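## Task

Take the three items off the desk and set each one on top of the low shelf, below its matching sign: the cardboard box below the red sign, the masking tape roll below the green sign, the yellow sponge below the yellow sign. The robot must not fall over or finish leaning. An item that stays put only because the robot is holding or pressing it does not count.

## Robot and tools

Robot: a simulated Rainbow Robotics RB-Y1. It has a two-wheel drive base with two rear casters (0.66 m long, 0.58 m wide, front edge 0.10 m ahead of the drive axle), a folding torso (leg with ankle, knee and hip), a head with a camera, and two 7-joint arms, each ending in a parallel gripper with a wrist camera. The base drives straight or spins in place; it cannot move sideways. Objects may occasionally get nudged by an outside push.

Frames: the base frame has its origin on the floor between the drive wheels, x forward, y left, z up. The reported chest, left_hand and right_hand poses are in this frame. A hand point sits between the finger pads; fingers point along the hand's -z and close along its x. Printed hand positions can be off, more so at full reach. Odometry is the base frame as it was at scene start; it counts wheel rotation only, so slip appears as travel. Heading runs -3.142 to 3.142, positive to the left.

execute_actions: arguments are "actions" (a list holding one action, or empty to just read state and images) and optional "cameras" (names from head_camera, left_wrist_camera, right_wrist_camera, all; omitted or null means all, [] means none). One action may contain:
- "base": exactly one of {"translate_m": d}, a relative drive in metres from where the base is now, forward positive, -3 to 3; or {"rotate_rad": d}, a relative spin in radians, left (counter-clockwise from above) positive, -3.2 to 3.2. A base move needing over 8.667 s is refused.
- "joints": a single object keyed by joint name, giving absolute targets (not offsets) in radians, or metres for grippers. Both arms and the torso share this one object. Ranges: torso_squat_rad 0 to 1.2 (higher lowers the chest, kept level); torso_shift_rad -0.3 to 0.6 (positive pushes hips forward); torso_pitch_rad -0.2 to 1.4 (positive leans forward); torso_yaw_rad -1.5 to 1.5 (positive turns left). Per arm: shoulder_pitch -2.356 to 2.356 (0 hangs, negative raises forward); left_shoulder_roll 0 to 3.141, right_shoulder_roll -3.141 to 0 (outward lift); shoulder_yaw -2.094 to 2.094; elbow -2.617 to 0.01 (negative bends); forearm_roll -3.141 to 3.141; wrist_pitch -1.57 to 1.919 (negative tips the hand forward); hand_roll -2.705 to 2.705; gripper_m 0 to 0.1 (pad gap). head_pan_rad -0.523 to 0.523 (left positive, relative to chest); head_tilt_rad -0.35 to 1.57 (positive looks down). Names are prefixed left_ or right_. Done tolerance is 0.02 rad, 0.004 m for grippers.
- "speeds": caps for this action only: translate_m 0.05 to 0.4 m/s, rotate_rad 0.1 to 1.509 rad/s.
- "min_time_s": 0.1 to 8, the shortest duration for each arm and head motion.
The torso also obeys coupled limits: squat+shift <= 1.52; squat-shift+pitch <= 1.57; shift+0.5 pitch-0.4 squat <= 0.7; shift+0.3 pitch-0.5 squat <= 0.39; breaking one leaves the commanded torso joints short with "off_target". No action runs beyond 15 s. Unknown keys or out-of-range numbers get the call refused with no motion. Joints left out of an action may keep chasing their old targets.

wait(seconds 0 to 10) issues nothing new and returns state and images. zoom_image(camera, region [x0,y0,x1,y1] in pixels, top-left origin, max 504x504) enlarges part of the latest full image. read_manual gives only licence text. finished_scene(scene 1 or 2) ends that scene for good, reports success and shows the next task; call it only when everything rests in place.

Results: base_status and joint_status tell how each motion ended. "done" is success (for the base, the wheels turned fully, slip or not). "off_target": stopped short, may still push. "contact_stop": the arm or torso met firm resistance; the whole group (torso joints, or one arm's seven joints) halts and forgets its targets. "stopped_with_arm": torso halted because an arm hit something. "time_out": took too long. "limit_stop_at_own_body": a guard halted motion before the arm touched the robot's own torso, head, leg or base; move apart. "joint command not followed" with a "cause:" line: a self- or arm-arm collision check held back that arm's targets (gripper still moves); those joints read "not_followed" and may be retried later. on_its_own lists what the call did not command; "held at" is a held target, not the position. A picture line lists which cameras the images come from. Camera calibration (intrinsics and base-to-camera transforms) is supplied and is only approximate.

Gripping: command an opening at least 0.005 m below the object's width; "off_target" on the gripper is then expected.

Cautions: after any stop, first back the stopped arm off in its own action, then the torso. If both hands grip one object and the torso contact-stops instantly with nothing in the way, resend every arm joint at its current reading, then the torso command. The base does not stop at furniture and can keep pushing; the bent leg may reach past the base front, and a leg pressing furniture can shove the robot backward unseen. Each arm carries up to 3 kg; heavy loads far ahead of the wheels can tip the robot. Never let the arms strike or squeeze each other, grippers included. Excess contact torque on an arm joint freezes the robot 10 s; motors heating past 80 °C (warning from 65 °C) brake the arm. Avoid drops, slamming, hard pushes and anything falling. Fewer and efficient motions are better.

Each tool is called after "Request:" as name([rows], argument=value, ...), one row to a line, values as JSON.

## Session

Request:
execute_actions(actions=[])

Scene clock: 0.00 s.
base_odometry: x=+0.000 y=+0.000 heading=+0.000 (m, m, rad; odometry frame)
base_status: not commanded
joint_positions: torso_squat_rad=+0.350 torso_shift_rad=+0.000 torso_pitch_rad=-0.001 torso_yaw_rad=+0.000 left_shoulder_pitch_rad=-0.004 left_shoulder_roll_rad=+0.047 left_shoulder_yaw_rad=+0.037 left_elbow_rad=-0.226 left_forearm_roll_rad=-0.035 left_wrist_pitch_rad=+0.038 left_hand_roll_rad=-0.031 left_gripper_m=+0.100 right_shoulder_pitch_rad=+0.026 right_shoulder_roll_rad=-0.050 right_shoulder_yaw_rad=-0.041 right_elbow_rad=-0.281 right_forearm_roll_rad=+0.037 right_wrist_pitch_rad=+0.046 right_hand_roll_rad=+0.055 right_gripper_m=+0.100 head_pan_rad=+0.001 head_tilt_rad=+0.399
joint_status: not commanded
chest: x=-0.2286 y=+0.0005 z=+1.2476 quat_wxyz=(+1.000, +0.000, +0.000, +0.000) (m; base frame)
left_hand: x=-0.1243 y=+0.2594 z=+0.5699 quat_wxyz=(+0.995, +0.028, -0.095, -0.017) (m; base frame)
right_hand: x=-0.1205 y=-0.2646 z=+0.5716 quat_wxyz=(+0.994, -0.034, -0.105, +0.024) (m; base frame)
pictures: head_camera, left_wrist_camera, right_wrist_camera
Images, in order (width x height): head_camera 896x504, left_wrist_camera 644x364, right_wrist_camera 644x364.

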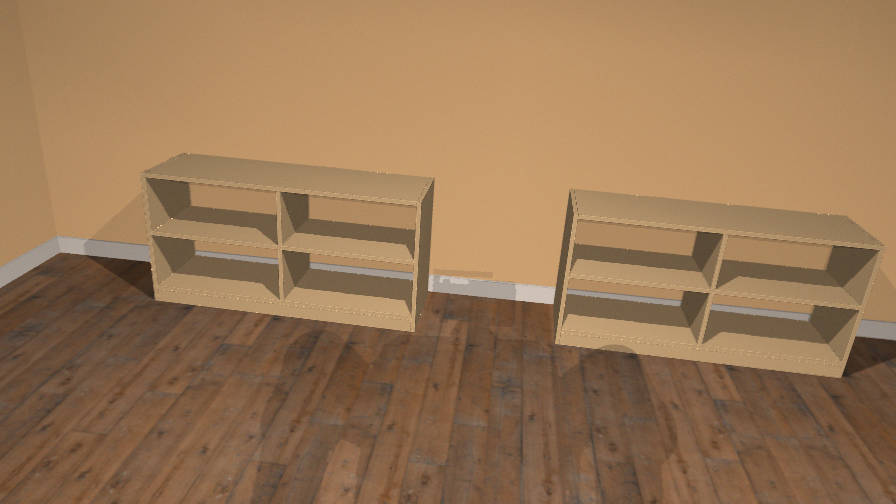

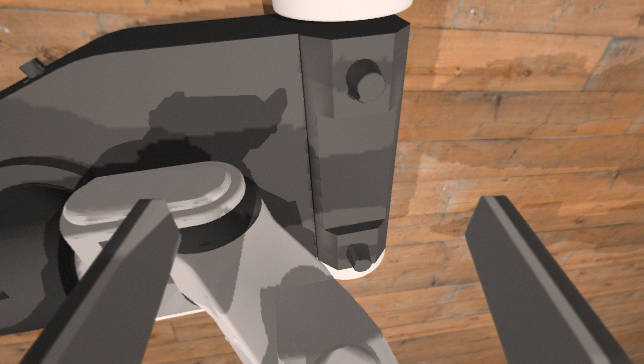

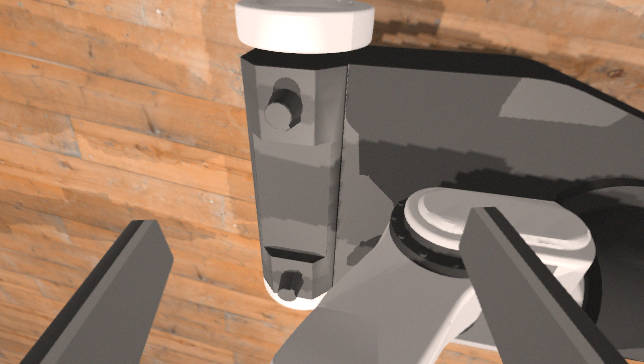

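Request:
execute_actions([
  {"joints":{"head_tilt_rad":0.1,"head_pan_rad":-0.3}},
], cameras=["head_camera"])

Request:
execute_actions([
  {"base":{"rotate_rad":-1.3},"joints":{"head_tilt_rad":0.2,"head_pan_rad":0}},
], cameras=["head_camera"])

Request:
execute_actions([
  {"base":{"rotate_rad":-1.2}},
], cameras=["head_camera"])

Request:
execute_actions([
  {"base":{"rotate_rad":-1.2}},
], cameras=["head_camera"])

Scene clock: 1.07 s.
base_odometry: x=+0.000 y=+0.000 heading=+0.000 (m, m, rad; odometry frame)
base_status: not commanded
joint_positions: torso_squat_rad=+0.350 torso_shift_rad=+0.000 torso_pitch_rad=-0.001 torso_yaw_rad=+0.000 left_shoulder_pitch_rad=-0.004 left_shoulder_roll_rad=+0.047 left_shoulder_yaw_rad=+0.037 left_elbow_rad=-0.226 left_forearm_roll_rad=-0.035 left_wrist_pitch_rad=+0.038 left_hand_roll_rad=-0.031 left_gripper_m=+0.100 right_shoulder_pitch_rad=+0.026 right_shoulder_roll_rad=-0.050 right_shoulder_yaw_rad=-0.041 right_elbow_rad=-0.281 right_forearm_roll_rad=+0.037 right_wrist_pitch_rad=+0.046 right_hand_roll_rad=+0.055 right_gripper_m=+0.100 head_pan_rad=-0.300 head_tilt_rad=+0.100
joint_status: all done
chest: x=-0.2286 y=+0.0005 z=+1.2476 quat_wxyz=(+1.000, +0.000, +0.000, +0.000) (m; base frame)
left_hand: x=-0.1243 y=+0.2594 z=+0.5699 quat_wxyz=(+0.995, +0.028, -0.095, -0.017) (m; base frame)
right_hand: x=-0.1205 y=-0.2646 z=+0.5716 quat_wxyz=(+0.994, -0.034, -0.105, +0.024) (m; base frame)
pictures: head_camera
camera_calibration (this result's frames):
head_camera: T_world_to_cam=[[-0.341806, -0.93815, 0.055168, -0.151213], [-0.104085, -0.0205507, -0.994356, 1.47215], [0.933989, -0.345619, -0.0906231, 0.273086], [0, 0, 0, 1]] pos_world=[-0.153517, -0.0172234, 1.49693]
Images, in order (width x height): head_camera 896x504.

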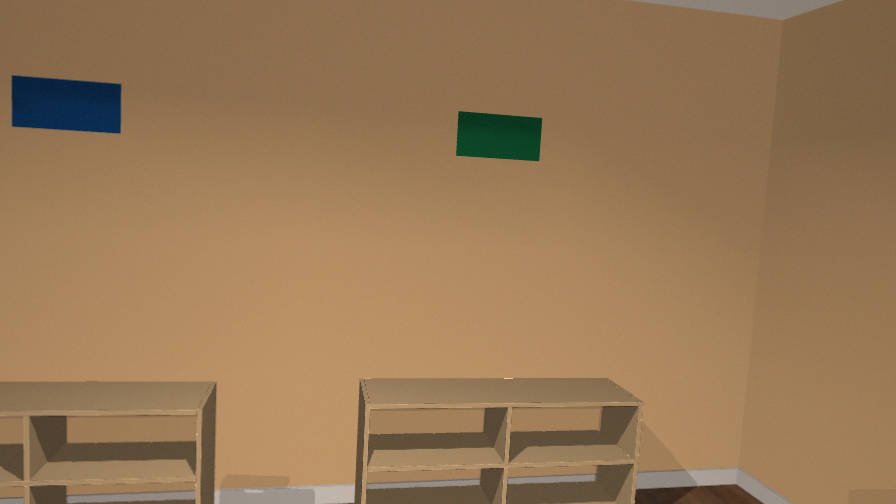

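Scene clock: 4.73 s.
base_odometry: x=+0.000 y=+0.000 heading=-1.300 (m, m, rad; odometry frame)
base_status: done
joint_positions: torso_squat_rad=+0.350 torso_shift_rad=-0.001 torso_pitch_rad=-0.001 torso_yaw_rad=+0.000 left_shoulder_pitch_rad=-0.004 left_shoulder_roll_rad=+0.047 left_shoulder_yaw_rad=+0.037 left_elbow_rad=-0.226 left_forearm_roll_rad=-0.035 left_wrist_pitch_rad=+0.038 left_hand_roll_rad=-0.031 left_gripper_m=+0.100 right_shoulder_pitch_rad=+0.026 right_shoulder_roll_rad=-0.050 right_shoulder_yaw_rad=-0.041 right_elbow_rad=-0.281 right_forearm_roll_rad=+0.037 right_wrist_pitch_rad=+0.046 right_hand_roll_rad=+0.055 right_gripper_m=+0.100 head_pan_rad=+0.000 head_tilt_rad=+0.200
joint_status: all done
chest: x=-0.2286 y=+0.0005 z=+1.2476 quat_wxyz=(+1.000, +0.000, +0.000, +0.000) (m; base frame)
left_hand: x=-0.1243 y=+0.2594 z=+0.5699 quat_wxyz=(+0.995, +0.028, -0.095, -0.017) (m; base frame)
right_hand: x=-0.1205 y=-0.2646 z=+0.5716 quat_wxyz=(+0.994, -0.034, -0.105, +0.024) (m; base frame)
pictures: head_camera
camera_calibration (this result's frames):
head_camera: T_world_to_cam=[[-0.0436704, -0.99723, 0.0602052, -0.0967892], [-0.192292, -0.0507456, -0.980025, 1.43318], [0.980366, -0.054375, -0.189543, 0.425699], [0, 0, 0, 1]] pos_world=[-0.14598, -0.000646143, 1.49107]
Images, in order (width x height): head_camera 896x504.

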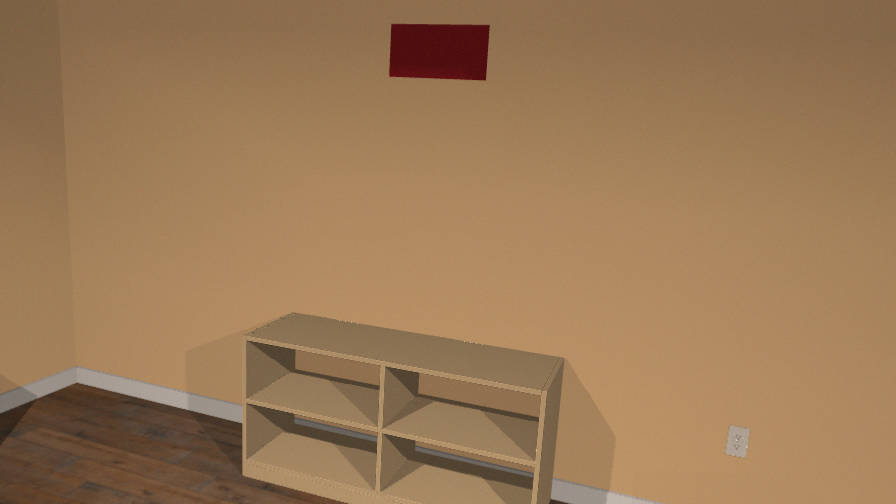

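Scene clock: 8.30 s.
base_odometry: x=+0.000 y=+0.000 heading=-2.499 (m, m, rad; odometry frame)
base_status: done
joint_positions: torso_squat_rad=+0.350 torso_shift_rad=-0.001 torso_pitch_rad=-0.001 torso_yaw_rad=+0.000 left_shoulder_pitch_rad=-0.004 left_shoulder_roll_rad=+0.047 left_shoulder_yaw_rad=+0.037 left_elbow_rad=-0.226 left_forearm_roll_rad=-0.035 left_wrist_pitch_rad=+0.038 left_hand_roll_rad=-0.031 left_gripper_m=+0.100 right_shoulder_pitch_rad=+0.026 right_shoulder_roll_rad=-0.050 right_shoulder_yaw_rad=-0.041 right_elbow_rad=-0.281 right_forearm_roll_rad=+0.037 right_wrist_pitch_rad=+0.046 right_hand_roll_rad=+0.055 right_gripper_m=+0.100 head_pan_rad=+0.000 head_tilt_rad=+0.200
joint_status: not commanded
chest: x=-0.2286 y=+0.0005 z=+1.2476 quat_wxyz=(+1.000, +0.000, +0.000, +0.000) (m; base frame)
left_hand: x=-0.1243 y=+0.2594 z=+0.5699 quat_wxyz=(+0.995, +0.028, -0.095, -0.017) (m; base frame)
right_hand: x=-0.1205 y=-0.2646 z=+0.5716 quat_wxyz=(+0.994, -0.034, -0.105, +0.024) (m; base frame)
pictures: head_camera
camera_calibration (this result's frames):
head_camera: T_world_to_cam=[[-0.0436704, -0.997231, 0.0601952, -0.096783], [-0.192291, -0.0507359, -0.980026, 1.43318], [0.980366, -0.0543731, -0.189543, 0.425699], [0, 0, 0, 1]] pos_world=[-0.14598, -0.00065485, 1.49107]
Images, in order (width x height): head_camera 896x504.

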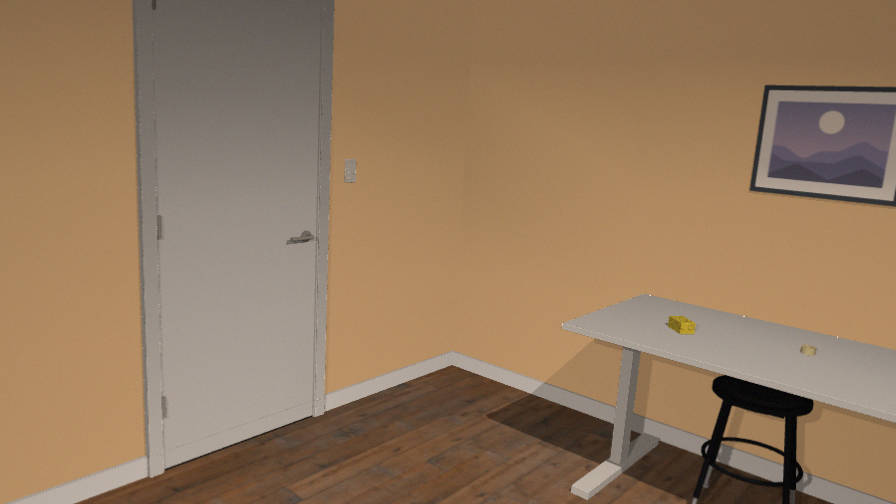

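Scene clock: 11.87 s.
base_odometry: x=+0.000 y=+0.000 heading=+2.584 (m, m, rad; odometry frame)
base_status: done
joint_positions: torso_squat_rad=+0.350 torso_shift_rad=-0.001 torso_pitch_rad=-0.001 torso_yaw_rad=+0.000 left_shoulder_pitch_rad=-0.004 left_shoulder_roll_rad=+0.047 left_shoulder_yaw_rad=+0.037 left_elbow_rad=-0.226 left_forearm_roll_rad=-0.035 left_wrist_pitch_rad=+0.038 left_hand_roll_rad=-0.031 left_gripper_m=+0.100 right_shoulder_pitch_rad=+0.026 right_shoulder_roll_rad=-0.050 right_shoulder_yaw_rad=-0.041 right_elbow_rad=-0.281 right_forearm_roll_rad=+0.037 right_wrist_pitch_rad=+0.046 right_hand_roll_rad=+0.055 right_gripper_m=+0.100 head_pan_rad=+0.000 head_tilt_rad=+0.200
joint_status: not commanded
chest: x=-0.2286 y=+0.0005 z=+1.2476 quat_wxyz=(+1.000, +0.000, +0.000, +0.000) (m; base frame)
left_hand: x=-0.1243 y=+0.2594 z=+0.5699 quat_wxyz=(+0.995, +0.028, -0.095, -0.017) (m; base frame)
right_hand: x=-0.1205 y=-0.2646 z=+0.5716 quat_wxyz=(+0.994, -0.034, -0.105, +0.024) (m; base frame)
pictures: head_camera
camera_calibration (this result's frames):
head_camera: T_world_to_cam=[[-0.0436699, -0.997231, 0.0601963, -0.0967835], [-0.192291, -0.0507371, -0.980025, 1.43318], [0.980366, -0.0543728, -0.189543, 0.425699], [0, 0, 0, 1]] pos_world=[-0.14598, -0.000653771, 1.49107]
Images, in order (width x height): head_camera 896x504.

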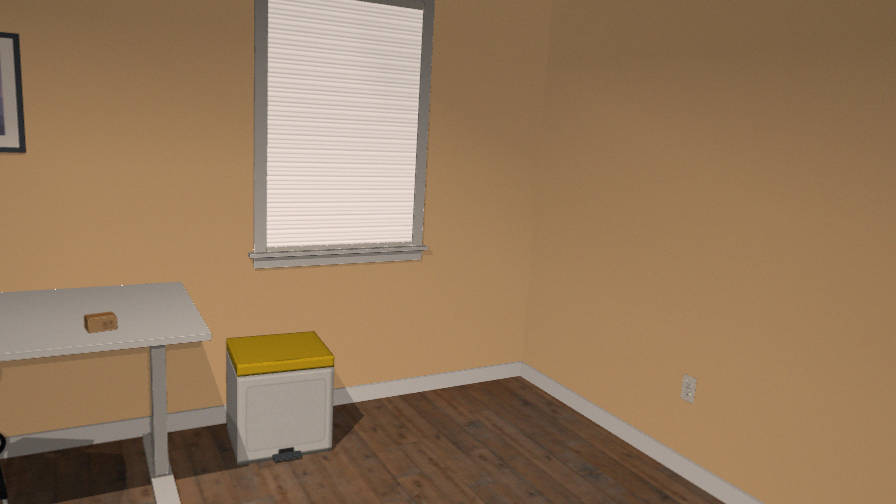

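Request:
execute_actions([
  {"joints":{"head_pan_rad":-0.52,"torso_yaw_rad":-0.5}},
], cameras=["head_camera"])

Request:
execute_actions([
  {"base":{"rotate_rad":0.5},"joints":{"head_pan_rad":0,"torso_yaw_rad":0,"head_tilt_rad":0.35}},
], cameras=["head_camera"])

Scene clock: 13.70 s.
base_odometry: x=+0.000 y=+0.000 heading=+2.584 (m, m, rad; odometry frame)
base_status: not commanded
joint_positions: torso_squat_rad=+0.350 torso_shift_rad=-0.001 torso_pitch_rad=-0.001 torso_yaw_rad=-0.500 left_shoulder_pitch_rad=-0.004 left_shoulder_roll_rad=+0.047 left_shoulder_yaw_rad=+0.037 left_elbow_rad=-0.226 left_forearm_roll_rad=-0.035 left_wrist_pitch_rad=+0.038 left_hand_roll_rad=-0.031 left_gripper_m=+0.100 right_shoulder_pitch_rad=+0.026 right_shoulder_roll_rad=-0.050 right_shoulder_yaw_rad=-0.041 right_elbow_rad=-0.281 right_forearm_roll_rad=+0.037 right_wrist_pitch_rad=+0.046 right_hand_roll_rad=+0.055 right_gripper_m=+0.100 head_pan_rad=-0.520 head_tilt_rad=+0.200
joint_status: all done
chest: x=-0.2286 y=+0.0005 z=+1.2476 quat_wxyz=(+0.969, +0.000, -0.001, -0.247) (m; base frame)
left_hand: x=-0.0125 y=+0.1778 z=+0.5701 quat_wxyz=(+0.960, +0.004, -0.100, -0.262) (m; base frame)
right_hand: x=-0.2607 y=-0.2837 z=+0.5715 quat_wxyz=(+0.969, -0.059, -0.093, -0.222) (m; base frame)
pictures: head_camera
camera_calibration (this result's frames):
head_camera: T_world_to_cam=[[-0.872853, -0.484408, 0.0589689, -0.274314], [-0.142662, 0.137746, -0.980139, 1.44455], [0.466665, -0.86393, -0.189339, 0.31186], [0, 0, 0, 1]] pos_world=[-0.178886, -0.0624368, 1.49109]
Images, in order (width x height): head_camera 896x504.

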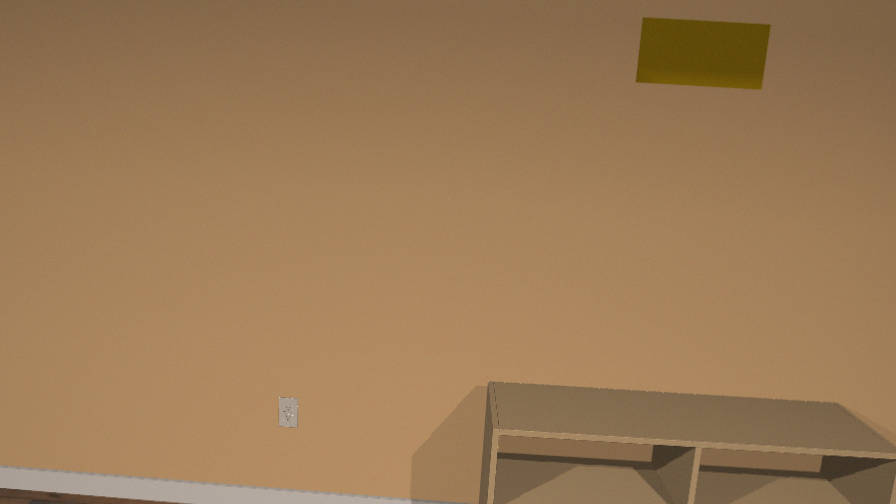

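Scene clock: 16.17 s.
base_odometry: x=+0.000 y=+0.000 heading=+3.083 (m, m, rad; odometry frame)
base_status: done
joint_positions: torso_squat_rad=+0.350 torso_shift_rad=-0.001 torso_pitch_rad=-0.001 torso_yaw_rad=+0.000 left_shoulder_pitch_rad=-0.004 left_shoulder_roll_rad=+0.047 left_shoulder_yaw_rad=+0.037 left_elbow_rad=-0.226 left_forearm_roll_rad=-0.035 left_wrist_pitch_rad=+0.038 left_hand_roll_rad=-0.031 left_gripper_m=+0.100 right_shoulder_pitch_rad=+0.026 right_shoulder_roll_rad=-0.050 right_shoulder_yaw_rad=-0.041 right_elbow_rad=-0.281 right_forearm_roll_rad=+0.037 right_wrist_pitch_rad=+0.046 right_hand_roll_rad=+0.055 right_gripper_m=+0.100 head_pan_rad=+0.000 head_tilt_rad=+0.350
joint_status: all done
chest: x=-0.2286 y=+0.0005 z=+1.2476 quat_wxyz=(+1.000, +0.000, +0.000, +0.000) (m; base frame)
left_hand: x=-0.1242 y=+0.2594 z=+0.5699 quat_wxyz=(+0.995, +0.028, -0.095, -0.017) (m; base frame)
right_hand: x=-0.1205 y=-0.2646 z=+0.5716 quat_wxyz=(+0.994, -0.034, -0.105, +0.024) (m; base frame)
pictures: head_camera
camera_calibration (this result's frames):
head_camera: T_world_to_cam=[[-0.0347059, -0.99721, 0.0660899, -0.103499], [-0.336623, -0.0506014, -0.940279, 1.34579], [0.941, -0.0548806, -0.333928, 0.626574], [0, 0, 0, 1]] pos_world=[-0.140175, -0.000725058, 1.48149]
Images, in order (width x height): head_camera 896x504.

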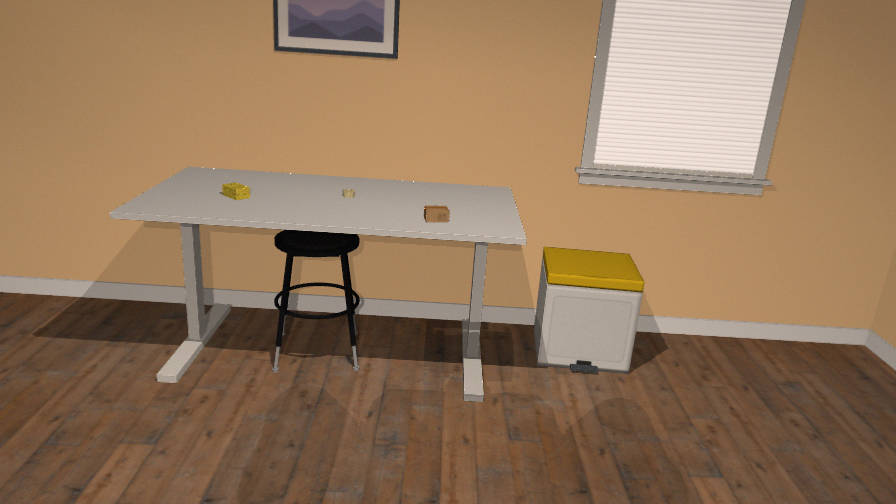

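Request:
execute_actions([
  {"base":{"rotate_rad":0.04}},
], cameras=[])

Request:
execute_actions([
  {"base":{"translate_m":1.5},"joints":{"head_tilt_rad":0.75}},
], cameras=["head_camera"])

Scene clock: 17.50 s.
base_odometry: x=+0.000 y=+0.000 heading=+3.122 (m, m, rad; odometry frame)
base_status: done
joint_positions: torso_squat_rad=+0.350 torso_shift_rad=-0.001 torso_pitch_rad=-0.001 torso_yaw_rad=+0.000 left_shoulder_pitch_rad=-0.004 left_shoulder_roll_rad=+0.047 left_shoulder_yaw_rad=+0.037 left_elbow_rad=-0.226 left_forearm_roll_rad=-0.035 left_wrist_pitch_rad=+0.038 left_hand_roll_rad=-0.031 left_gripper_m=+0.100 right_shoulder_pitch_rad=+0.026 right_shoulder_roll_rad=-0.050 right_shoulder_yaw_rad=-0.041 right_elbow_rad=-0.281 right_forearm_roll_rad=+0.037 right_wrist_pitch_rad=+0.046 right_hand_roll_rad=+0.055 right_gripper_m=+0.100 head_pan_rad=+0.000 head_tilt_rad=+0.350
joint_status: not commanded
chest: x=-0.2286 y=+0.0005 z=+1.2476 quat_wxyz=(+1.000, +0.000, +0.000, +0.000) (m; base frame)
left_hand: x=-0.1242 y=+0.2594 z=+0.5699 quat_wxyz=(+0.995, +0.028, -0.095, -0.017) (m; base frame)
right_hand: x=-0.1206 y=-0.2646 z=+0.5716 quat_wxyz=(+0.994, -0.034, -0.105, +0.024) (m; base frame)
pictures: none
No camera images: the call's "cameras" was empty. Leave "cameras" out to get every camera's image.

Scene clock: 22.60 s.
base_odometry: x=-1.499 y=+0.029 heading=+3.123 (m, m, rad; odometry frame)
base_status: done
joint_positions: torso_squat_rad=+0.350 torso_shift_rad=+0.000 torso_pitch_rad=-0.001 torso_yaw_rad=+0.000 left_shoulder_pitch_rad=-0.004 left_shoulder_roll_rad=+0.047 left_shoulder_yaw_rad=+0.037 left_elbow_rad=-0.226 left_forearm_roll_rad=-0.035 left_wrist_pitch_rad=+0.038 left_hand_roll_rad=-0.031 left_gripper_m=+0.100 right_shoulder_pitch_rad=+0.026 right_shoulder_roll_rad=-0.050 right_shoulder_yaw_rad=-0.041 right_elbow_rad=-0.281 right_forearm_roll_rad=+0.037 right_wrist_pitch_rad=+0.046 right_hand_roll_rad=+0.055 right_gripper_m=+0.100 head_pan_rad=+0.000 head_tilt_rad=+0.750
joint_status: all done
chest: x=-0.2286 y=+0.0005 z=+1.2476 quat_wxyz=(+1.000, +0.000, +0.000, +0.000) (m; base frame)
left_hand: x=-0.1241 y=+0.2594 z=+0.5699 quat_wxyz=(+0.995, +0.028, -0.095, -0.017) (m; base frame)
right_hand: x=-0.1205 y=-0.2646 z=+0.5716 quat_wxyz=(+0.994, -0.034, -0.105, +0.024) (m; base frame)
pictures: head_camera
camera_calibration (this result's frames):
head_camera: T_world_to_cam=[[-0.00654431, -0.997203, 0.074459, -0.109785], [-0.676322, -0.0504333, -0.734878, 0.97825], [0.736577, -0.0551675, -0.6741, 1.07668], [0, 0, 0, 1]] pos_world=[-0.132162, -0.000744235, 1.45286]
Images, in order (width x height): head_camera 896x504.

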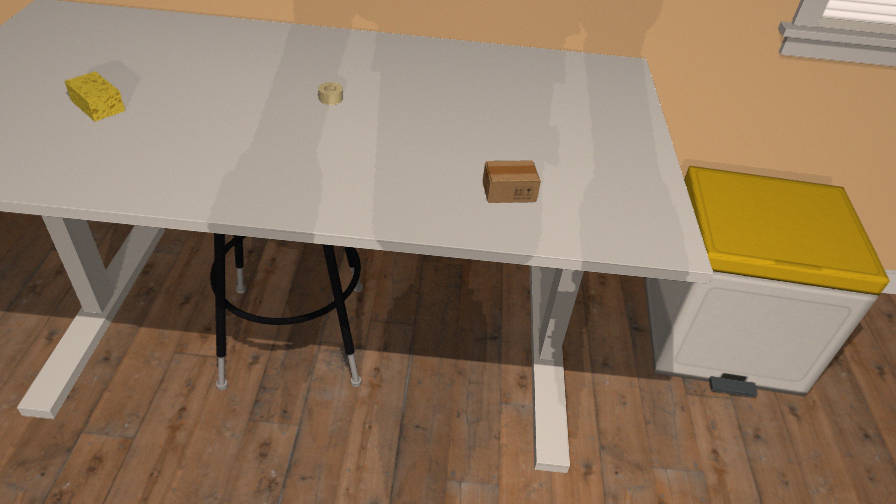

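Request:
execute_actions([
  {"joints":{"torso_pitch_rad":0.3,"head_tilt_rad":0.8,"right_shoulder_pitch_rad":-0.48,"right_elbow_rad":-1.85,"right_wrist_pitch_rad":1.85,"right_shoulder_roll_rad":-0.1,"right_shoulder_yaw_rad":0,"right_forearm_roll_rad":0,"right_hand_roll_rad":0,"left_shoulder_pitch_rad":-0.48,"left_elbow_rad":-1.85,"left_wrist_pitch_rad":1.85,"left_shoulder_roll_rad":0.1,"left_shoulder_yaw_rad":0,"left_forearm_roll_rad":0,"left_hand_roll_rad":0}},
], cameras=[])

Request:
execute_actions([
  {"base":{"translate_m":0.58}},
])

Scene clock: 25.67 s.
base_odometry: x=-1.499 y=+0.029 heading=+3.123 (m, m, rad; odometry frame)
base_status: not commanded
joint_positions: torso_squat_rad=+0.350 torso_shift_rad=-0.001 torso_pitch_rad=+0.300 torso_yaw_rad=+0.000 left_shoulder_pitch_rad=-0.480 left_shoulder_roll_rad=+0.100 left_shoulder_yaw_rad=+0.000 left_elbow_rad=-1.850 left_forearm_roll_rad=+0.000 left_wrist_pitch_rad=+1.850 left_hand_roll_rad=+0.000 left_gripper_m=+0.100 right_shoulder_pitch_rad=-0.480 right_shoulder_roll_rad=-0.100 right_shoulder_yaw_rad=+0.000 right_elbow_rad=-1.850 right_forearm_roll_rad=+0.000 right_wrist_pitch_rad=+1.850 right_hand_roll_rad=+0.000 right_gripper_m=+0.100 head_pan_rad=+0.000 head_tilt_rad=+0.800
joint_status: all done
chest: x=-0.1369 y=+0.0005 z=+1.2337 quat_wxyz=(+0.989, +0.000, +0.149, +0.000) (m; base frame)
left_hand: x=+0.2418 y=+0.2042 z=+0.8951 quat_wxyz=(+0.993, +0.037, -0.080, -0.076) (m; base frame)
right_hand: x=+0.2419 y=-0.2037 z=+0.8955 quat_wxyz=(+0.993, -0.038, -0.080, +0.076) (m; base frame)
pictures: none
No camera images: the call's "cameras" was empty. Leave "cameras" out to get every camera's image.

Scene clock: 28.47 s.
base_odometry: x=-2.079 y=+0.040 heading=+3.123 (m, m, rad; odometry frame)
base_status: done
joint_positions: torso_squat_rad=+0.350 torso_shift_rad=-0.001 torso_pitch_rad=+0.300 torso_yaw_rad=+0.000 left_shoulder_pitch_rad=-0.480 left_shoulder_roll_rad=+0.100 left_shoulder_yaw_rad=+0.000 left_elbow_rad=-1.850 left_forearm_roll_rad=+0.000 left_wrist_pitch_rad=+1.850 left_hand_roll_rad=+0.000 left_gripper_m=+0.100 right_shoulder_pitch_rad=-0.480 right_shoulder_roll_rad=-0.100 right_shoulder_yaw_rad=+0.000 right_elbow_rad=-1.850 right_forearm_roll_rad=+0.000 right_wrist_pitch_rad=+1.850 right_hand_roll_rad=+0.000 right_gripper_m=+0.100 head_pan_rad=+0.000 head_tilt_rad=+0.800
joint_status: not commanded
chest: x=-0.1369 y=+0.0005 z=+1.2337 quat_wxyz=(+0.989, +0.000, +0.149, +0.000) (m; base frame)
left_hand: x=+0.2418 y=+0.2042 z=+0.8951 quat_wxyz=(+0.993, +0.037, -0.080, -0.076) (m; base frame)
right_hand: x=+0.2420 y=-0.2037 z=+0.8955 quat_wxyz=(+0.993, -0.038, -0.080, +0.076) (m; base frame)
pictures: head_camera, left_wrist_camera, right_wrist_camera
camera_calibration (this result's frames):
head_camera: T_world_to_cam=[[0.0192726, -0.997204, 0.0722054, -0.101975], [-0.887676, -0.0502979, -0.457714, 0.653024], [0.460066, -0.0552736, -0.886163, 1.23159], [0, 0, 0, 1]] pos_world=[0.0150285, -0.000770038, 1.39765]
left_wrist_camera: T_world_to_cam=[[0.970908, -0.190243, 0.145413, -0.317735], [-0.239446, -0.766939, 0.595375, -0.287834], [-0.00174265, -0.612873, -0.79018, 0.918763], [0, 0, 0, 1]] pos_world=[0.241172, 0.281887, 0.94356]
right_wrist_camera: T_world_to_cam=[[-0.980742, -0.137556, -0.138645, 0.333026], [-0.190668, 0.828131, 0.52711, -0.224328], [0.0423091, 0.543394, -0.838411, 0.938708], [0, 0, 0, 1]] pos_world=[0.244124, -0.278506, 0.95144]
Images, in order (width x height): head_camera 896x504, left_wrist_camera 644x364, right_wrist_camera 644x364.

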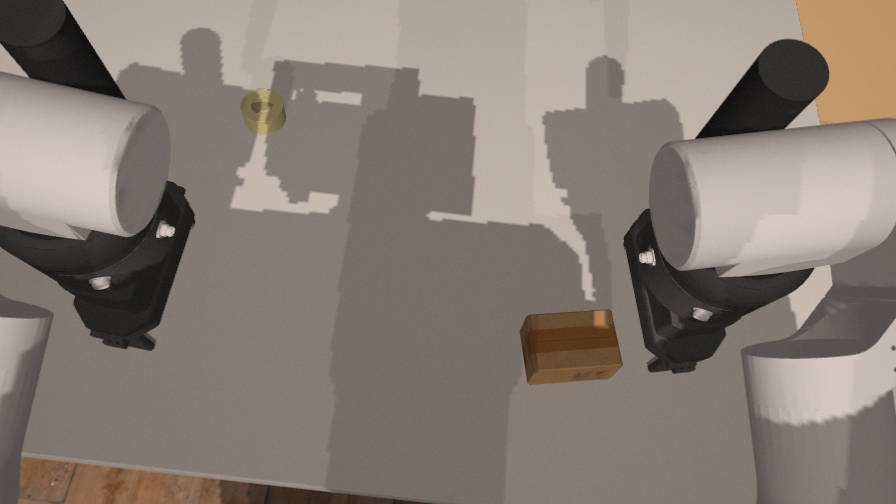

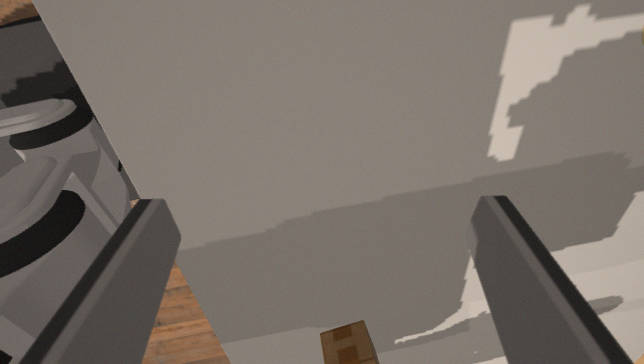

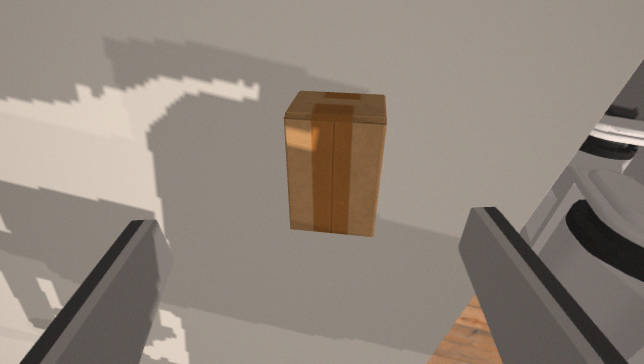

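Request:
execute_actions([
  {"joints":{"torso_squat_rad":0.68,"right_shoulder_roll_rad":-0.03,"left_shoulder_pitch_rad":-0.9}},
], cameras=["head_camera","right_wrist_camera"])

Scene clock: 31.40 s.
base_odometry: x=-2.079 y=+0.040 heading=+3.123 (m, m, rad; odometry frame)
base_status: not commanded
joint_positions: torso_squat_rad=+0.680 torso_shift_rad=-0.001 torso_pitch_rad=+0.300 torso_yaw_rad=+0.000 left_shoulder_pitch_rad=-0.900 left_shoulder_roll_rad=+0.100 left_shoulder_yaw_rad=+0.000 left_elbow_rad=-1.850 left_forearm_roll_rad=+0.000 left_wrist_pitch_rad=+1.850 left_hand_roll_rad=+0.000 left_gripper_m=+0.100 right_shoulder_pitch_rad=-0.480 right_shoulder_roll_rad=-0.030 right_shoulder_yaw_rad=+0.000 right_elbow_rad=-1.850 right_forearm_roll_rad=+0.000 right_wrist_pitch_rad=+1.850 right_hand_roll_rad=+0.000 right_gripper_m=+0.100 head_pan_rad=+0.000 head_tilt_rad=+0.800
joint_status: all done
chest: x=-0.1369 y=+0.0004 z=+1.1204 quat_wxyz=(+0.989, +0.000, +0.149, +0.000) (m; base frame)
left_hand: x=+0.3669 y=+0.1320 z=+0.9515 quat_wxyz=(+0.951, +0.025, -0.277, -0.133) (m; base frame)
right_hand: x=+0.2370 y=-0.1716 z=+0.7805 quat_wxyz=(+0.994, -0.003, -0.077, +0.079) (m; base frame)
pictures: head_camera, right_wrist_camera
camera_calibration (this result's frames):
head_camera: T_world_to_cam=[[0.0192712, -0.997204, 0.0721969, -0.0938221], [-0.887611, -0.0503004, -0.457838, 0.601303], [0.46019, -0.0552598, -0.886099, 1.13113], [0, 0, 0, 1]] pos_world=[0.0149985, -0.00080809, 1.28436]
right_wrist_camera: T_world_to_cam=[[-0.980746, -0.13886, -0.137311, 0.315412], [-0.193394, 0.788234, 0.584197, -0.241971], [0.0271114, 0.599505, -0.799912, 0.80825], [0, 0, 0, 1]] pos_world=[0.24063, -0.250021, 0.831197]
Images, in order (width x height): head_camera 896x504, right_wrist_camera 644x364.

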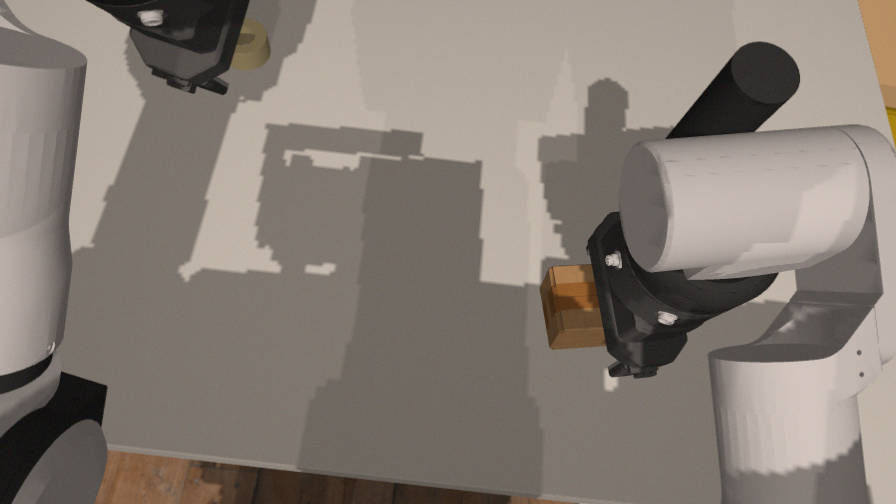

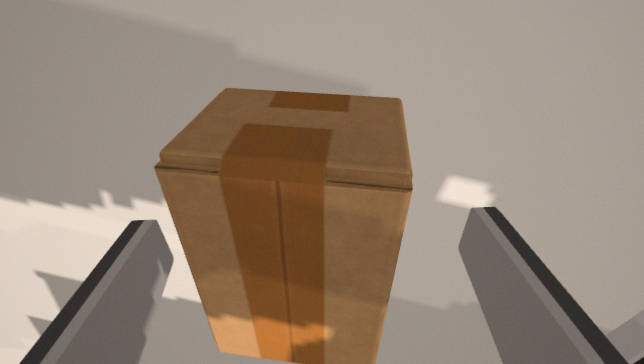

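Request:
execute_actions([
  {"joints":{"right_gripper_m":0.03}},
], cameras=[])

Request:
execute_actions([
  {"joints":{"torso_squat_rad":0.5,"right_shoulder_pitch_rad":-0.75,"right_shoulder_roll_rad":-0.15},"min_time_s":2},
], cameras=[])

Request:
execute_actions([
  {"joints":{"torso_pitch_rad":0.5,"head_tilt_rad":0.4,"left_shoulder_pitch_rad":-1.16,"left_shoulder_roll_rad":0.3,"left_elbow_rad":-1.07,"left_wrist_pitch_rad":1.23,"left_hand_roll_rad":-1.3}},
])

Scene clock: 33.07 s.
base_odometry: x=-2.079 y=+0.040 heading=+3.123 (m, m, rad; odometry frame)
base_status: not commanded
joint_positions: torso_squat_rad=+0.680 torso_shift_rad=-0.001 torso_pitch_rad=+0.300 torso_yaw_rad=+0.000 left_shoulder_pitch_rad=-0.900 left_shoulder_roll_rad=+0.100 left_shoulder_yaw_rad=+0.000 left_elbow_rad=-1.850 left_forearm_roll_rad=+0.000 left_wrist_pitch_rad=+1.850 left_hand_roll_rad=+0.000 left_gripper_m=+0.100 right_shoulder_pitch_rad=-0.480 right_shoulder_roll_rad=-0.030 right_shoulder_yaw_rad=+0.000 right_elbow_rad=-1.850 right_forearm_roll_rad=+0.000 right_wrist_pitch_rad=+1.850 right_hand_roll_rad=+0.000 right_gripper_m=+0.062 head_pan_rad=+0.000 head_tilt_rad=+0.800
joint_status: right_gripper_m off_target (ended at +0.062, target +0.030)
chest: x=-0.1369 y=+0.0004 z=+1.1204 quat_wxyz=(+0.989, +0.000, +0.149, +0.000) (m; base frame)
left_hand: x=+0.3669 y=+0.1320 z=+0.9515 quat_wxyz=(+0.951, +0.025, -0.277, -0.133) (m; base frame)
right_hand: x=+0.2370 y=-0.1716 z=+0.7805 quat_wxyz=(+0.994, -0.003, -0.077, +0.079) (m; base frame)
pictures: none
No camera images: the call's "cameras" was empty. Leave "cameras" out to get every camera's image.

Scene clock: 35.37 s.
base_odometry: x=-2.079 y=+0.040 heading=+3.123 (m, m, rad; odometry frame)
base_status: not commanded
joint_positions: torso_squat_rad=+0.500 torso_shift_rad=-0.001 torso_pitch_rad=+0.300 torso_yaw_rad=+0.000 left_shoulder_pitch_rad=-0.900 left_shoulder_roll_rad=+0.100 left_shoulder_yaw_rad=+0.000 left_elbow_rad=-1.850 left_forearm_roll_rad=+0.000 left_wrist_pitch_rad=+1.850 left_hand_roll_rad=+0.000 left_gripper_m=+0.100 right_shoulder_pitch_rad=-0.750 right_shoulder_roll_rad=-0.150 right_shoulder_yaw_rad=+0.000 right_elbow_rad=-1.850 right_forearm_roll_rad=+0.000 right_wrist_pitch_rad=+1.850 right_hand_roll_rad=+0.000 right_gripper_m=+0.062 head_pan_rad=+0.000 head_tilt_rad=+0.800
joint_status: all done
chest: x=-0.1369 y=+0.0005 z=+1.1904 quat_wxyz=(+0.989, +0.000, +0.149, +0.000) (m; base frame)
left_hand: x=+0.3669 y=+0.1320 z=+1.0214 quat_wxyz=(+0.951, +0.025, -0.277, -0.133) (m; base frame)
right_hand: x=+0.3358 y=-0.1807 z=+0.9580 quat_wxyz=(+0.970, -0.054, -0.210, +0.109) (m; base frame)
pictures: none
No camera images: the call's "cameras" was empty. Leave "cameras" out to get every camera's image.

Scene clock: 36.83 s.
base_odometry: x=-2.079 y=+0.040 heading=+3.123 (m, m, rad; odometry frame)
base_status: not commanded
joint_positions: torso_squat_rad=+0.500 torso_shift_rad=-0.001 torso_pitch_rad=+0.500 torso_yaw_rad=+0.000 left_shoulder_pitch_rad=-1.160 left_shoulder_roll_rad=+0.300 left_shoulder_yaw_rad=+0.000 left_elbow_rad=-1.070 left_forearm_roll_rad=+0.000 left_wrist_pitch_rad=+1.230 left_hand_roll_rad=-1.300 left_gripper_m=+0.100 right_shoulder_pitch_rad=-0.750 right_shoulder_roll_rad=-0.150 right_shoulder_yaw_rad=+0.000 right_elbow_rad=-1.850 right_forearm_roll_rad=+0.000 right_wrist_pitch_rad=+1.850 right_hand_roll_rad=+0.000 right_gripper_m=+0.062 head_pan_rad=+0.000 head_tilt_rad=+0.400
joint_status: all done
chest: x=-0.0800 y=+0.0005 z=+1.1664 quat_wxyz=(+0.969, +0.000, +0.247, +0.000) (m; base frame)
left_hand: x=+0.5167 y=+0.2155 z=+0.8400 quat_wxyz=(+0.684, +0.229, -0.128, -0.681) (m; base frame)
right_hand: x=+0.3371 y=-0.1807 z=+0.8448 quat_wxyz=(+0.986, -0.043, -0.112, +0.113) (m; base frame)
pictures: head_camera, left_wrist_camera, right_wrist_camera
camera_calibration (this result's frames):
head_camera: T_world_to_cam=[[0.00480394, -0.997206, 0.0745491, -0.100107], [-0.779025, -0.0504735, -0.624958, 0.913712], [0.626975, -0.0550734, -0.77709, 0.96113], [0, 0, 0, 1]] pos_world=[0.109681, -0.000776178, 1.32538]
left_wrist_camera: T_world_to_cam=[[0.0138322, -0.98764, -0.156126, 0.345204], [-0.973644, -0.0488535, 0.222781, 0.356999], [-0.227655, 0.14893, -0.962285, 0.979808], [0, 0, 0, 1]] pos_world=[0.565873, 0.212455, 0.917217]
right_wrist_camera: T_world_to_cam=[[-0.956716, -0.213378, -0.197901, 0.45076], [-0.285882, 0.81633, 0.501873, -0.147194], [0.0544639, 0.536726, -0.841997, 0.877482], [0, 0, 0, 1]] pos_world=[0.341379, -0.254626, 0.901915]
Images, in order (width x height): head_camera 896x504, left_wrist_camera 644x364, right_wrist_camera 644x364.

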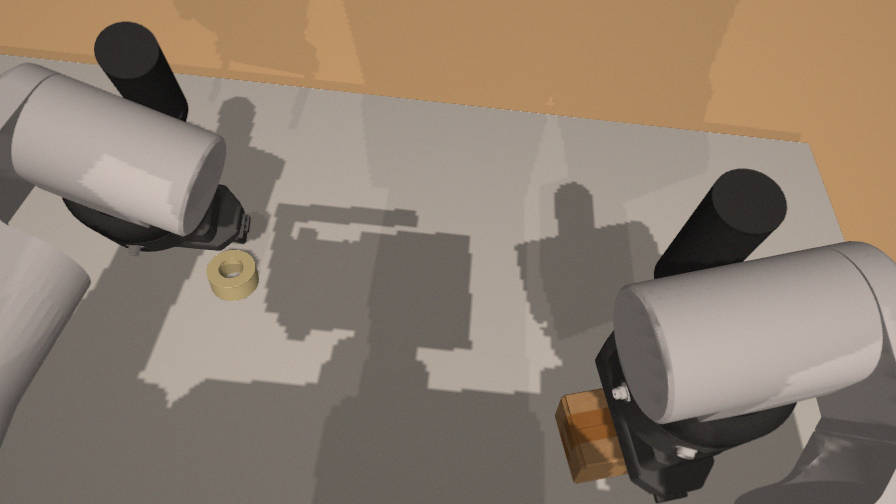

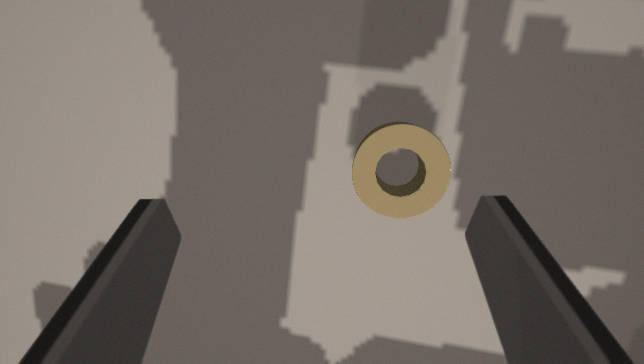

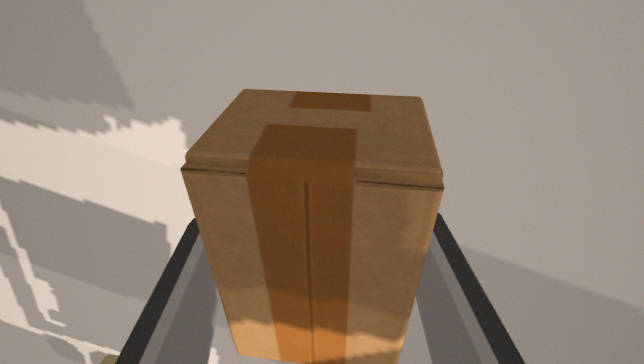

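Request:
execute_actions([
  {"joints":{"left_shoulder_roll_rad":0.27,"left_hand_roll_rad":-1.0,"right_elbow_rad":-2.1,"torso_squat_rad":0.6}},
], cameras=["left_wrist_camera"])

Scene clock: 38.23 s.
base_odometry: x=-2.079 y=+0.040 heading=+3.123 (m, m, rad; odometry frame)
base_status: not commanded
joint_positions: torso_squat_rad=+0.600 torso_shift_rad=-0.001 torso_pitch_rad=+0.500 torso_yaw_rad=+0.000 left_shoulder_pitch_rad=-1.160 left_shoulder_roll_rad=+0.270 left_shoulder_yaw_rad=+0.000 left_elbow_rad=-1.070 left_forearm_roll_rad=+0.000 left_wrist_pitch_rad=+1.230 left_hand_roll_rad=-1.000 left_gripper_m=+0.100 right_shoulder_pitch_rad=-0.750 right_shoulder_roll_rad=-0.150 right_shoulder_yaw_rad=+0.000 right_elbow_rad=-2.100 right_forearm_roll_rad=+0.000 right_wrist_pitch_rad=+1.850 right_hand_roll_rad=+0.000 right_gripper_m=+0.062 head_pan_rad=+0.000 head_tilt_rad=+0.400
joint_status: all done
chest: x=-0.0800 y=+0.0005 z=+1.1298 quat_wxyz=(+0.969, +0.000, +0.247, +0.000) (m; base frame)
left_hand: x=+0.5128 y=+0.1970 z=+0.7987 quat_wxyz=(+0.776, +0.194, -0.165, -0.576) (m; base frame)
right_hand: x=+0.3583 y=-0.1675 z=+0.8835 quat_wxyz=(+0.965, -0.029, -0.234, +0.118) (m; base frame)
pictures: left_wrist_camera
camera_calibration (this result's frames):
left_wrist_camera: T_world_to_cam=[[0.2551, -0.966831, 0.0126983, 0.0578797], [-0.94385, -0.246142, 0.220369, 0.387017], [-0.209934, -0.0682013, -0.975334, 0.98602], [0, 0, 0, 1]] pos_world=[0.557519, 0.218469, 0.875677]
Images, in order (width x height): left_wrist_camera 644x364.

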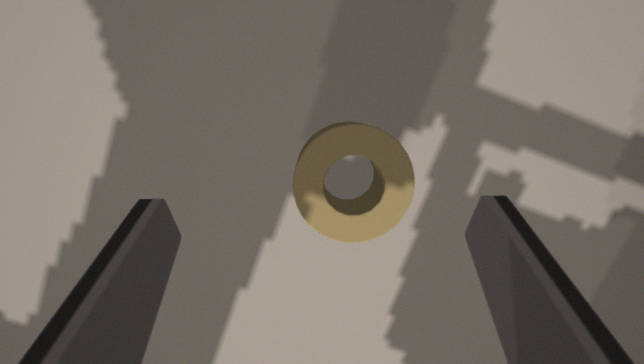

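Request:
execute_actions([
  {"base":{"translate_m":0.015},"joints":{"torso_squat_rad":0.66}},
], cameras=["left_wrist_camera","head_camera"])

Scene clock: 39.30 s.
base_odometry: x=-2.094 y=+0.040 heading=+3.124 (m, m, rad; odometry frame)
base_status: done
joint_positions: torso_squat_rad=+0.660 torso_shift_rad=-0.001 torso_pitch_rad=+0.500 torso_yaw_rad=+0.000 left_shoulder_pitch_rad=-1.160 left_shoulder_roll_rad=+0.270 left_shoulder_yaw_rad=+0.000 left_elbow_rad=-1.070 left_forearm_roll_rad=+0.000 left_wrist_pitch_rad=+1.230 left_hand_roll_rad=-1.000 left_gripper_m=+0.100 right_shoulder_pitch_rad=-0.750 right_shoulder_roll_rad=-0.150 right_shoulder_yaw_rad=+0.000 right_elbow_rad=-2.100 right_forearm_roll_rad=+0.000 right_wrist_pitch_rad=+1.850 right_hand_roll_rad=+0.000 right_gripper_m=+0.062 head_pan_rad=+0.000 head_tilt_rad=+0.400
joint_status: all done
chest: x=-0.0800 y=+0.0004 z=+1.1051 quat_wxyz=(+0.969, +0.000, +0.247, +0.000) (m; base frame)
left_hand: x=+0.5129 y=+0.1970 z=+0.7740 quat_wxyz=(+0.776, +0.194, -0.165, -0.576) (m; base frame)
right_hand: x=+0.3583 y=-0.1675 z=+0.8587 quat_wxyz=(+0.965, -0.029, -0.234, +0.118) (m; base frame)
pictures: head_camera, left_wrist_camera
camera_calibration (this result's frames):
head_camera: T_world_to_cam=[[0.00479059, -0.997205, 0.0745578, -0.0955689], [-0.779017, -0.0504693, -0.624968, 0.875436], [0.626984, -0.0550879, -0.777082, 0.913455], [0, 0, 0, 1]] pos_world=[0.109715, -0.000798857, 1.26407]
left_wrist_camera: T_world_to_cam=[[0.255051, -0.966843, 0.0127482, 0.0581149], [-0.943881, -0.246089, 0.220291, 0.392602], [-0.20985, -0.0682183, -0.975351, 0.961912], [0, 0, 0, 1]] pos_world=[0.557604, 0.218423, 0.850974]
Images, in order (width x height): head_camera 896x504, left_wrist_camera 644x364.

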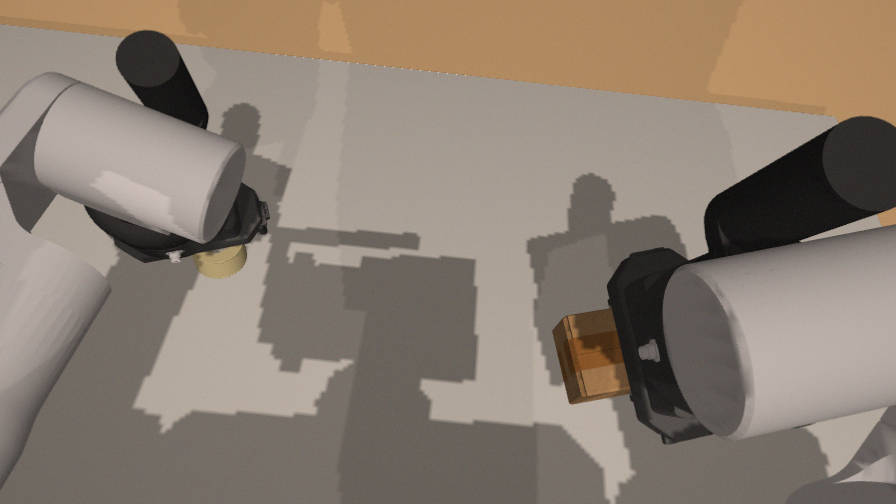

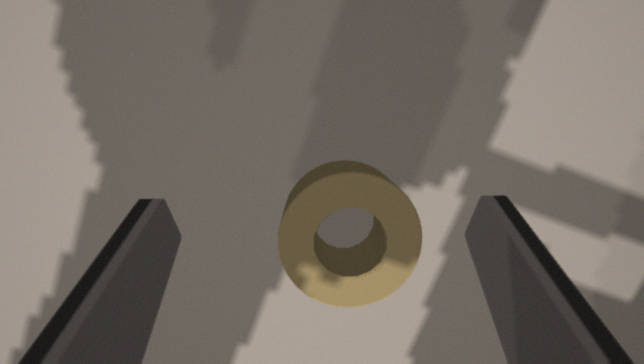

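Request:
execute_actions([
  {"joints":{"torso_squat_rad":0.705}},
], cameras=["left_wrist_camera"])

Request:
execute_actions([
  {"joints":{"left_gripper_m":0.02}},
], cameras=["left_wrist_camera"])

Scene clock: 40.27 s.
base_odometry: x=-2.094 y=+0.040 heading=+3.124 (m, m, rad; odometry frame)
base_status: not commanded
joint_positions: torso_squat_rad=+0.705 torso_shift_rad=-0.001 torso_pitch_rad=+0.500 torso_yaw_rad=+0.000 left_shoulder_pitch_rad=-1.160 left_shoulder_roll_rad=+0.270 left_shoulder_yaw_rad=+0.000 left_elbow_rad=-1.070 left_forearm_roll_rad=+0.000 left_wrist_pitch_rad=+1.230 left_hand_roll_rad=-1.000 left_gripper_m=+0.100 right_shoulder_pitch_rad=-0.750 right_shoulder_roll_rad=-0.150 right_shoulder_yaw_rad=+0.000 right_elbow_rad=-2.100 right_forearm_roll_rad=+0.000 right_wrist_pitch_rad=+1.850 right_hand_roll_rad=+0.000 right_gripper_m=+0.062 head_pan_rad=+0.000 head_tilt_rad=+0.400
joint_status: all done
chest: x=-0.0800 y=+0.0004 z=+1.0852 quat_wxyz=(+0.969, +0.000, +0.247, +0.000) (m; base frame)
left_hand: x=+0.5128 y=+0.1969 z=+0.7542 quat_wxyz=(+0.776, +0.194, -0.165, -0.576) (m; base frame)
right_hand: x=+0.3583 y=-0.1676 z=+0.8389 quat_wxyz=(+0.965, -0.029, -0.234, +0.118) (m; base frame)
pictures: left_wrist_camera
camera_calibration (this result's frames):
left_wrist_camera: T_world_to_cam=[[0.255053, -0.966843, 0.0127541, 0.0583574], [-0.943888, -0.246092, 0.220259, 0.396995], [-0.209817, -0.0682162, -0.975358, 0.942551], [0, 0, 0, 1]] pos_world=[0.557598, 0.218417, 0.831138]
Images, in order (width x height): left_wrist_camera 644x364.

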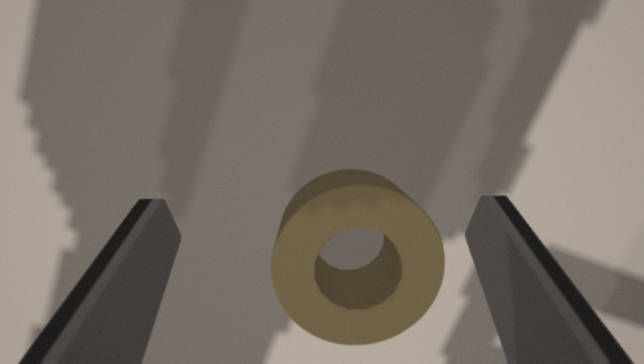

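Scene clock: 41.53 s.
base_odometry: x=-2.094 y=+0.040 heading=+3.124 (m, m, rad; odometry frame)
base_status: not commanded
joint_positions: torso_squat_rad=+0.705 torso_shift_rad=-0.001 torso_pitch_rad=+0.500 torso_yaw_rad=+0.000 left_shoulder_pitch_rad=-1.160 left_shoulder_roll_rad=+0.270 left_shoulder_yaw_rad=+0.000 left_elbow_rad=-1.070 left_forearm_roll_rad=+0.000 left_wrist_pitch_rad=+1.230 left_hand_roll_rad=-1.000 left_gripper_m=+0.049 right_shoulder_pitch_rad=-0.750 right_shoulder_roll_rad=-0.150 right_shoulder_yaw_rad=+0.000 right_elbow_rad=-2.100 right_forearm_roll_rad=+0.000 right_wrist_pitch_rad=+1.850 right_hand_roll_rad=+0.000 right_gripper_m=+0.062 head_pan_rad=+0.000 head_tilt_rad=+0.400
joint_status: left_gripper_m off_target (ended at +0.049, target +0.020)
chest: x=-0.0800 y=+0.0004 z=+1.0852 quat_wxyz=(+0.969, +0.000, +0.247, +0.000) (m; base frame)
left_hand: x=+0.5128 y=+0.1969 z=+0.7542 quat_wxyz=(+0.776, +0.194, -0.165, -0.576) (m; base frame)
right_hand: x=+0.3583 y=-0.1676 z=+0.8389 quat_wxyz=(+0.965, -0.029, -0.234, +0.118) (m; base frame)
pictures: left_wrist_camera
camera_calibration (this result's frames):
left_wrist_camera: T_world_to_cam=[[0.255052, -0.966843, 0.0127533, 0.0583587], [-0.943888, -0.246091, 0.220259, 0.396995], [-0.209817, -0.0682152, -0.975358, 0.942551], [0, 0, 0, 1]] pos_world=[0.557598, 0.218417, 0.831138]
Images, in order (width x height): left_wrist_camera 644x364.

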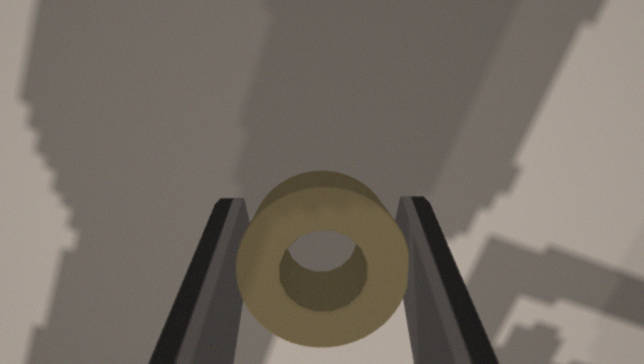

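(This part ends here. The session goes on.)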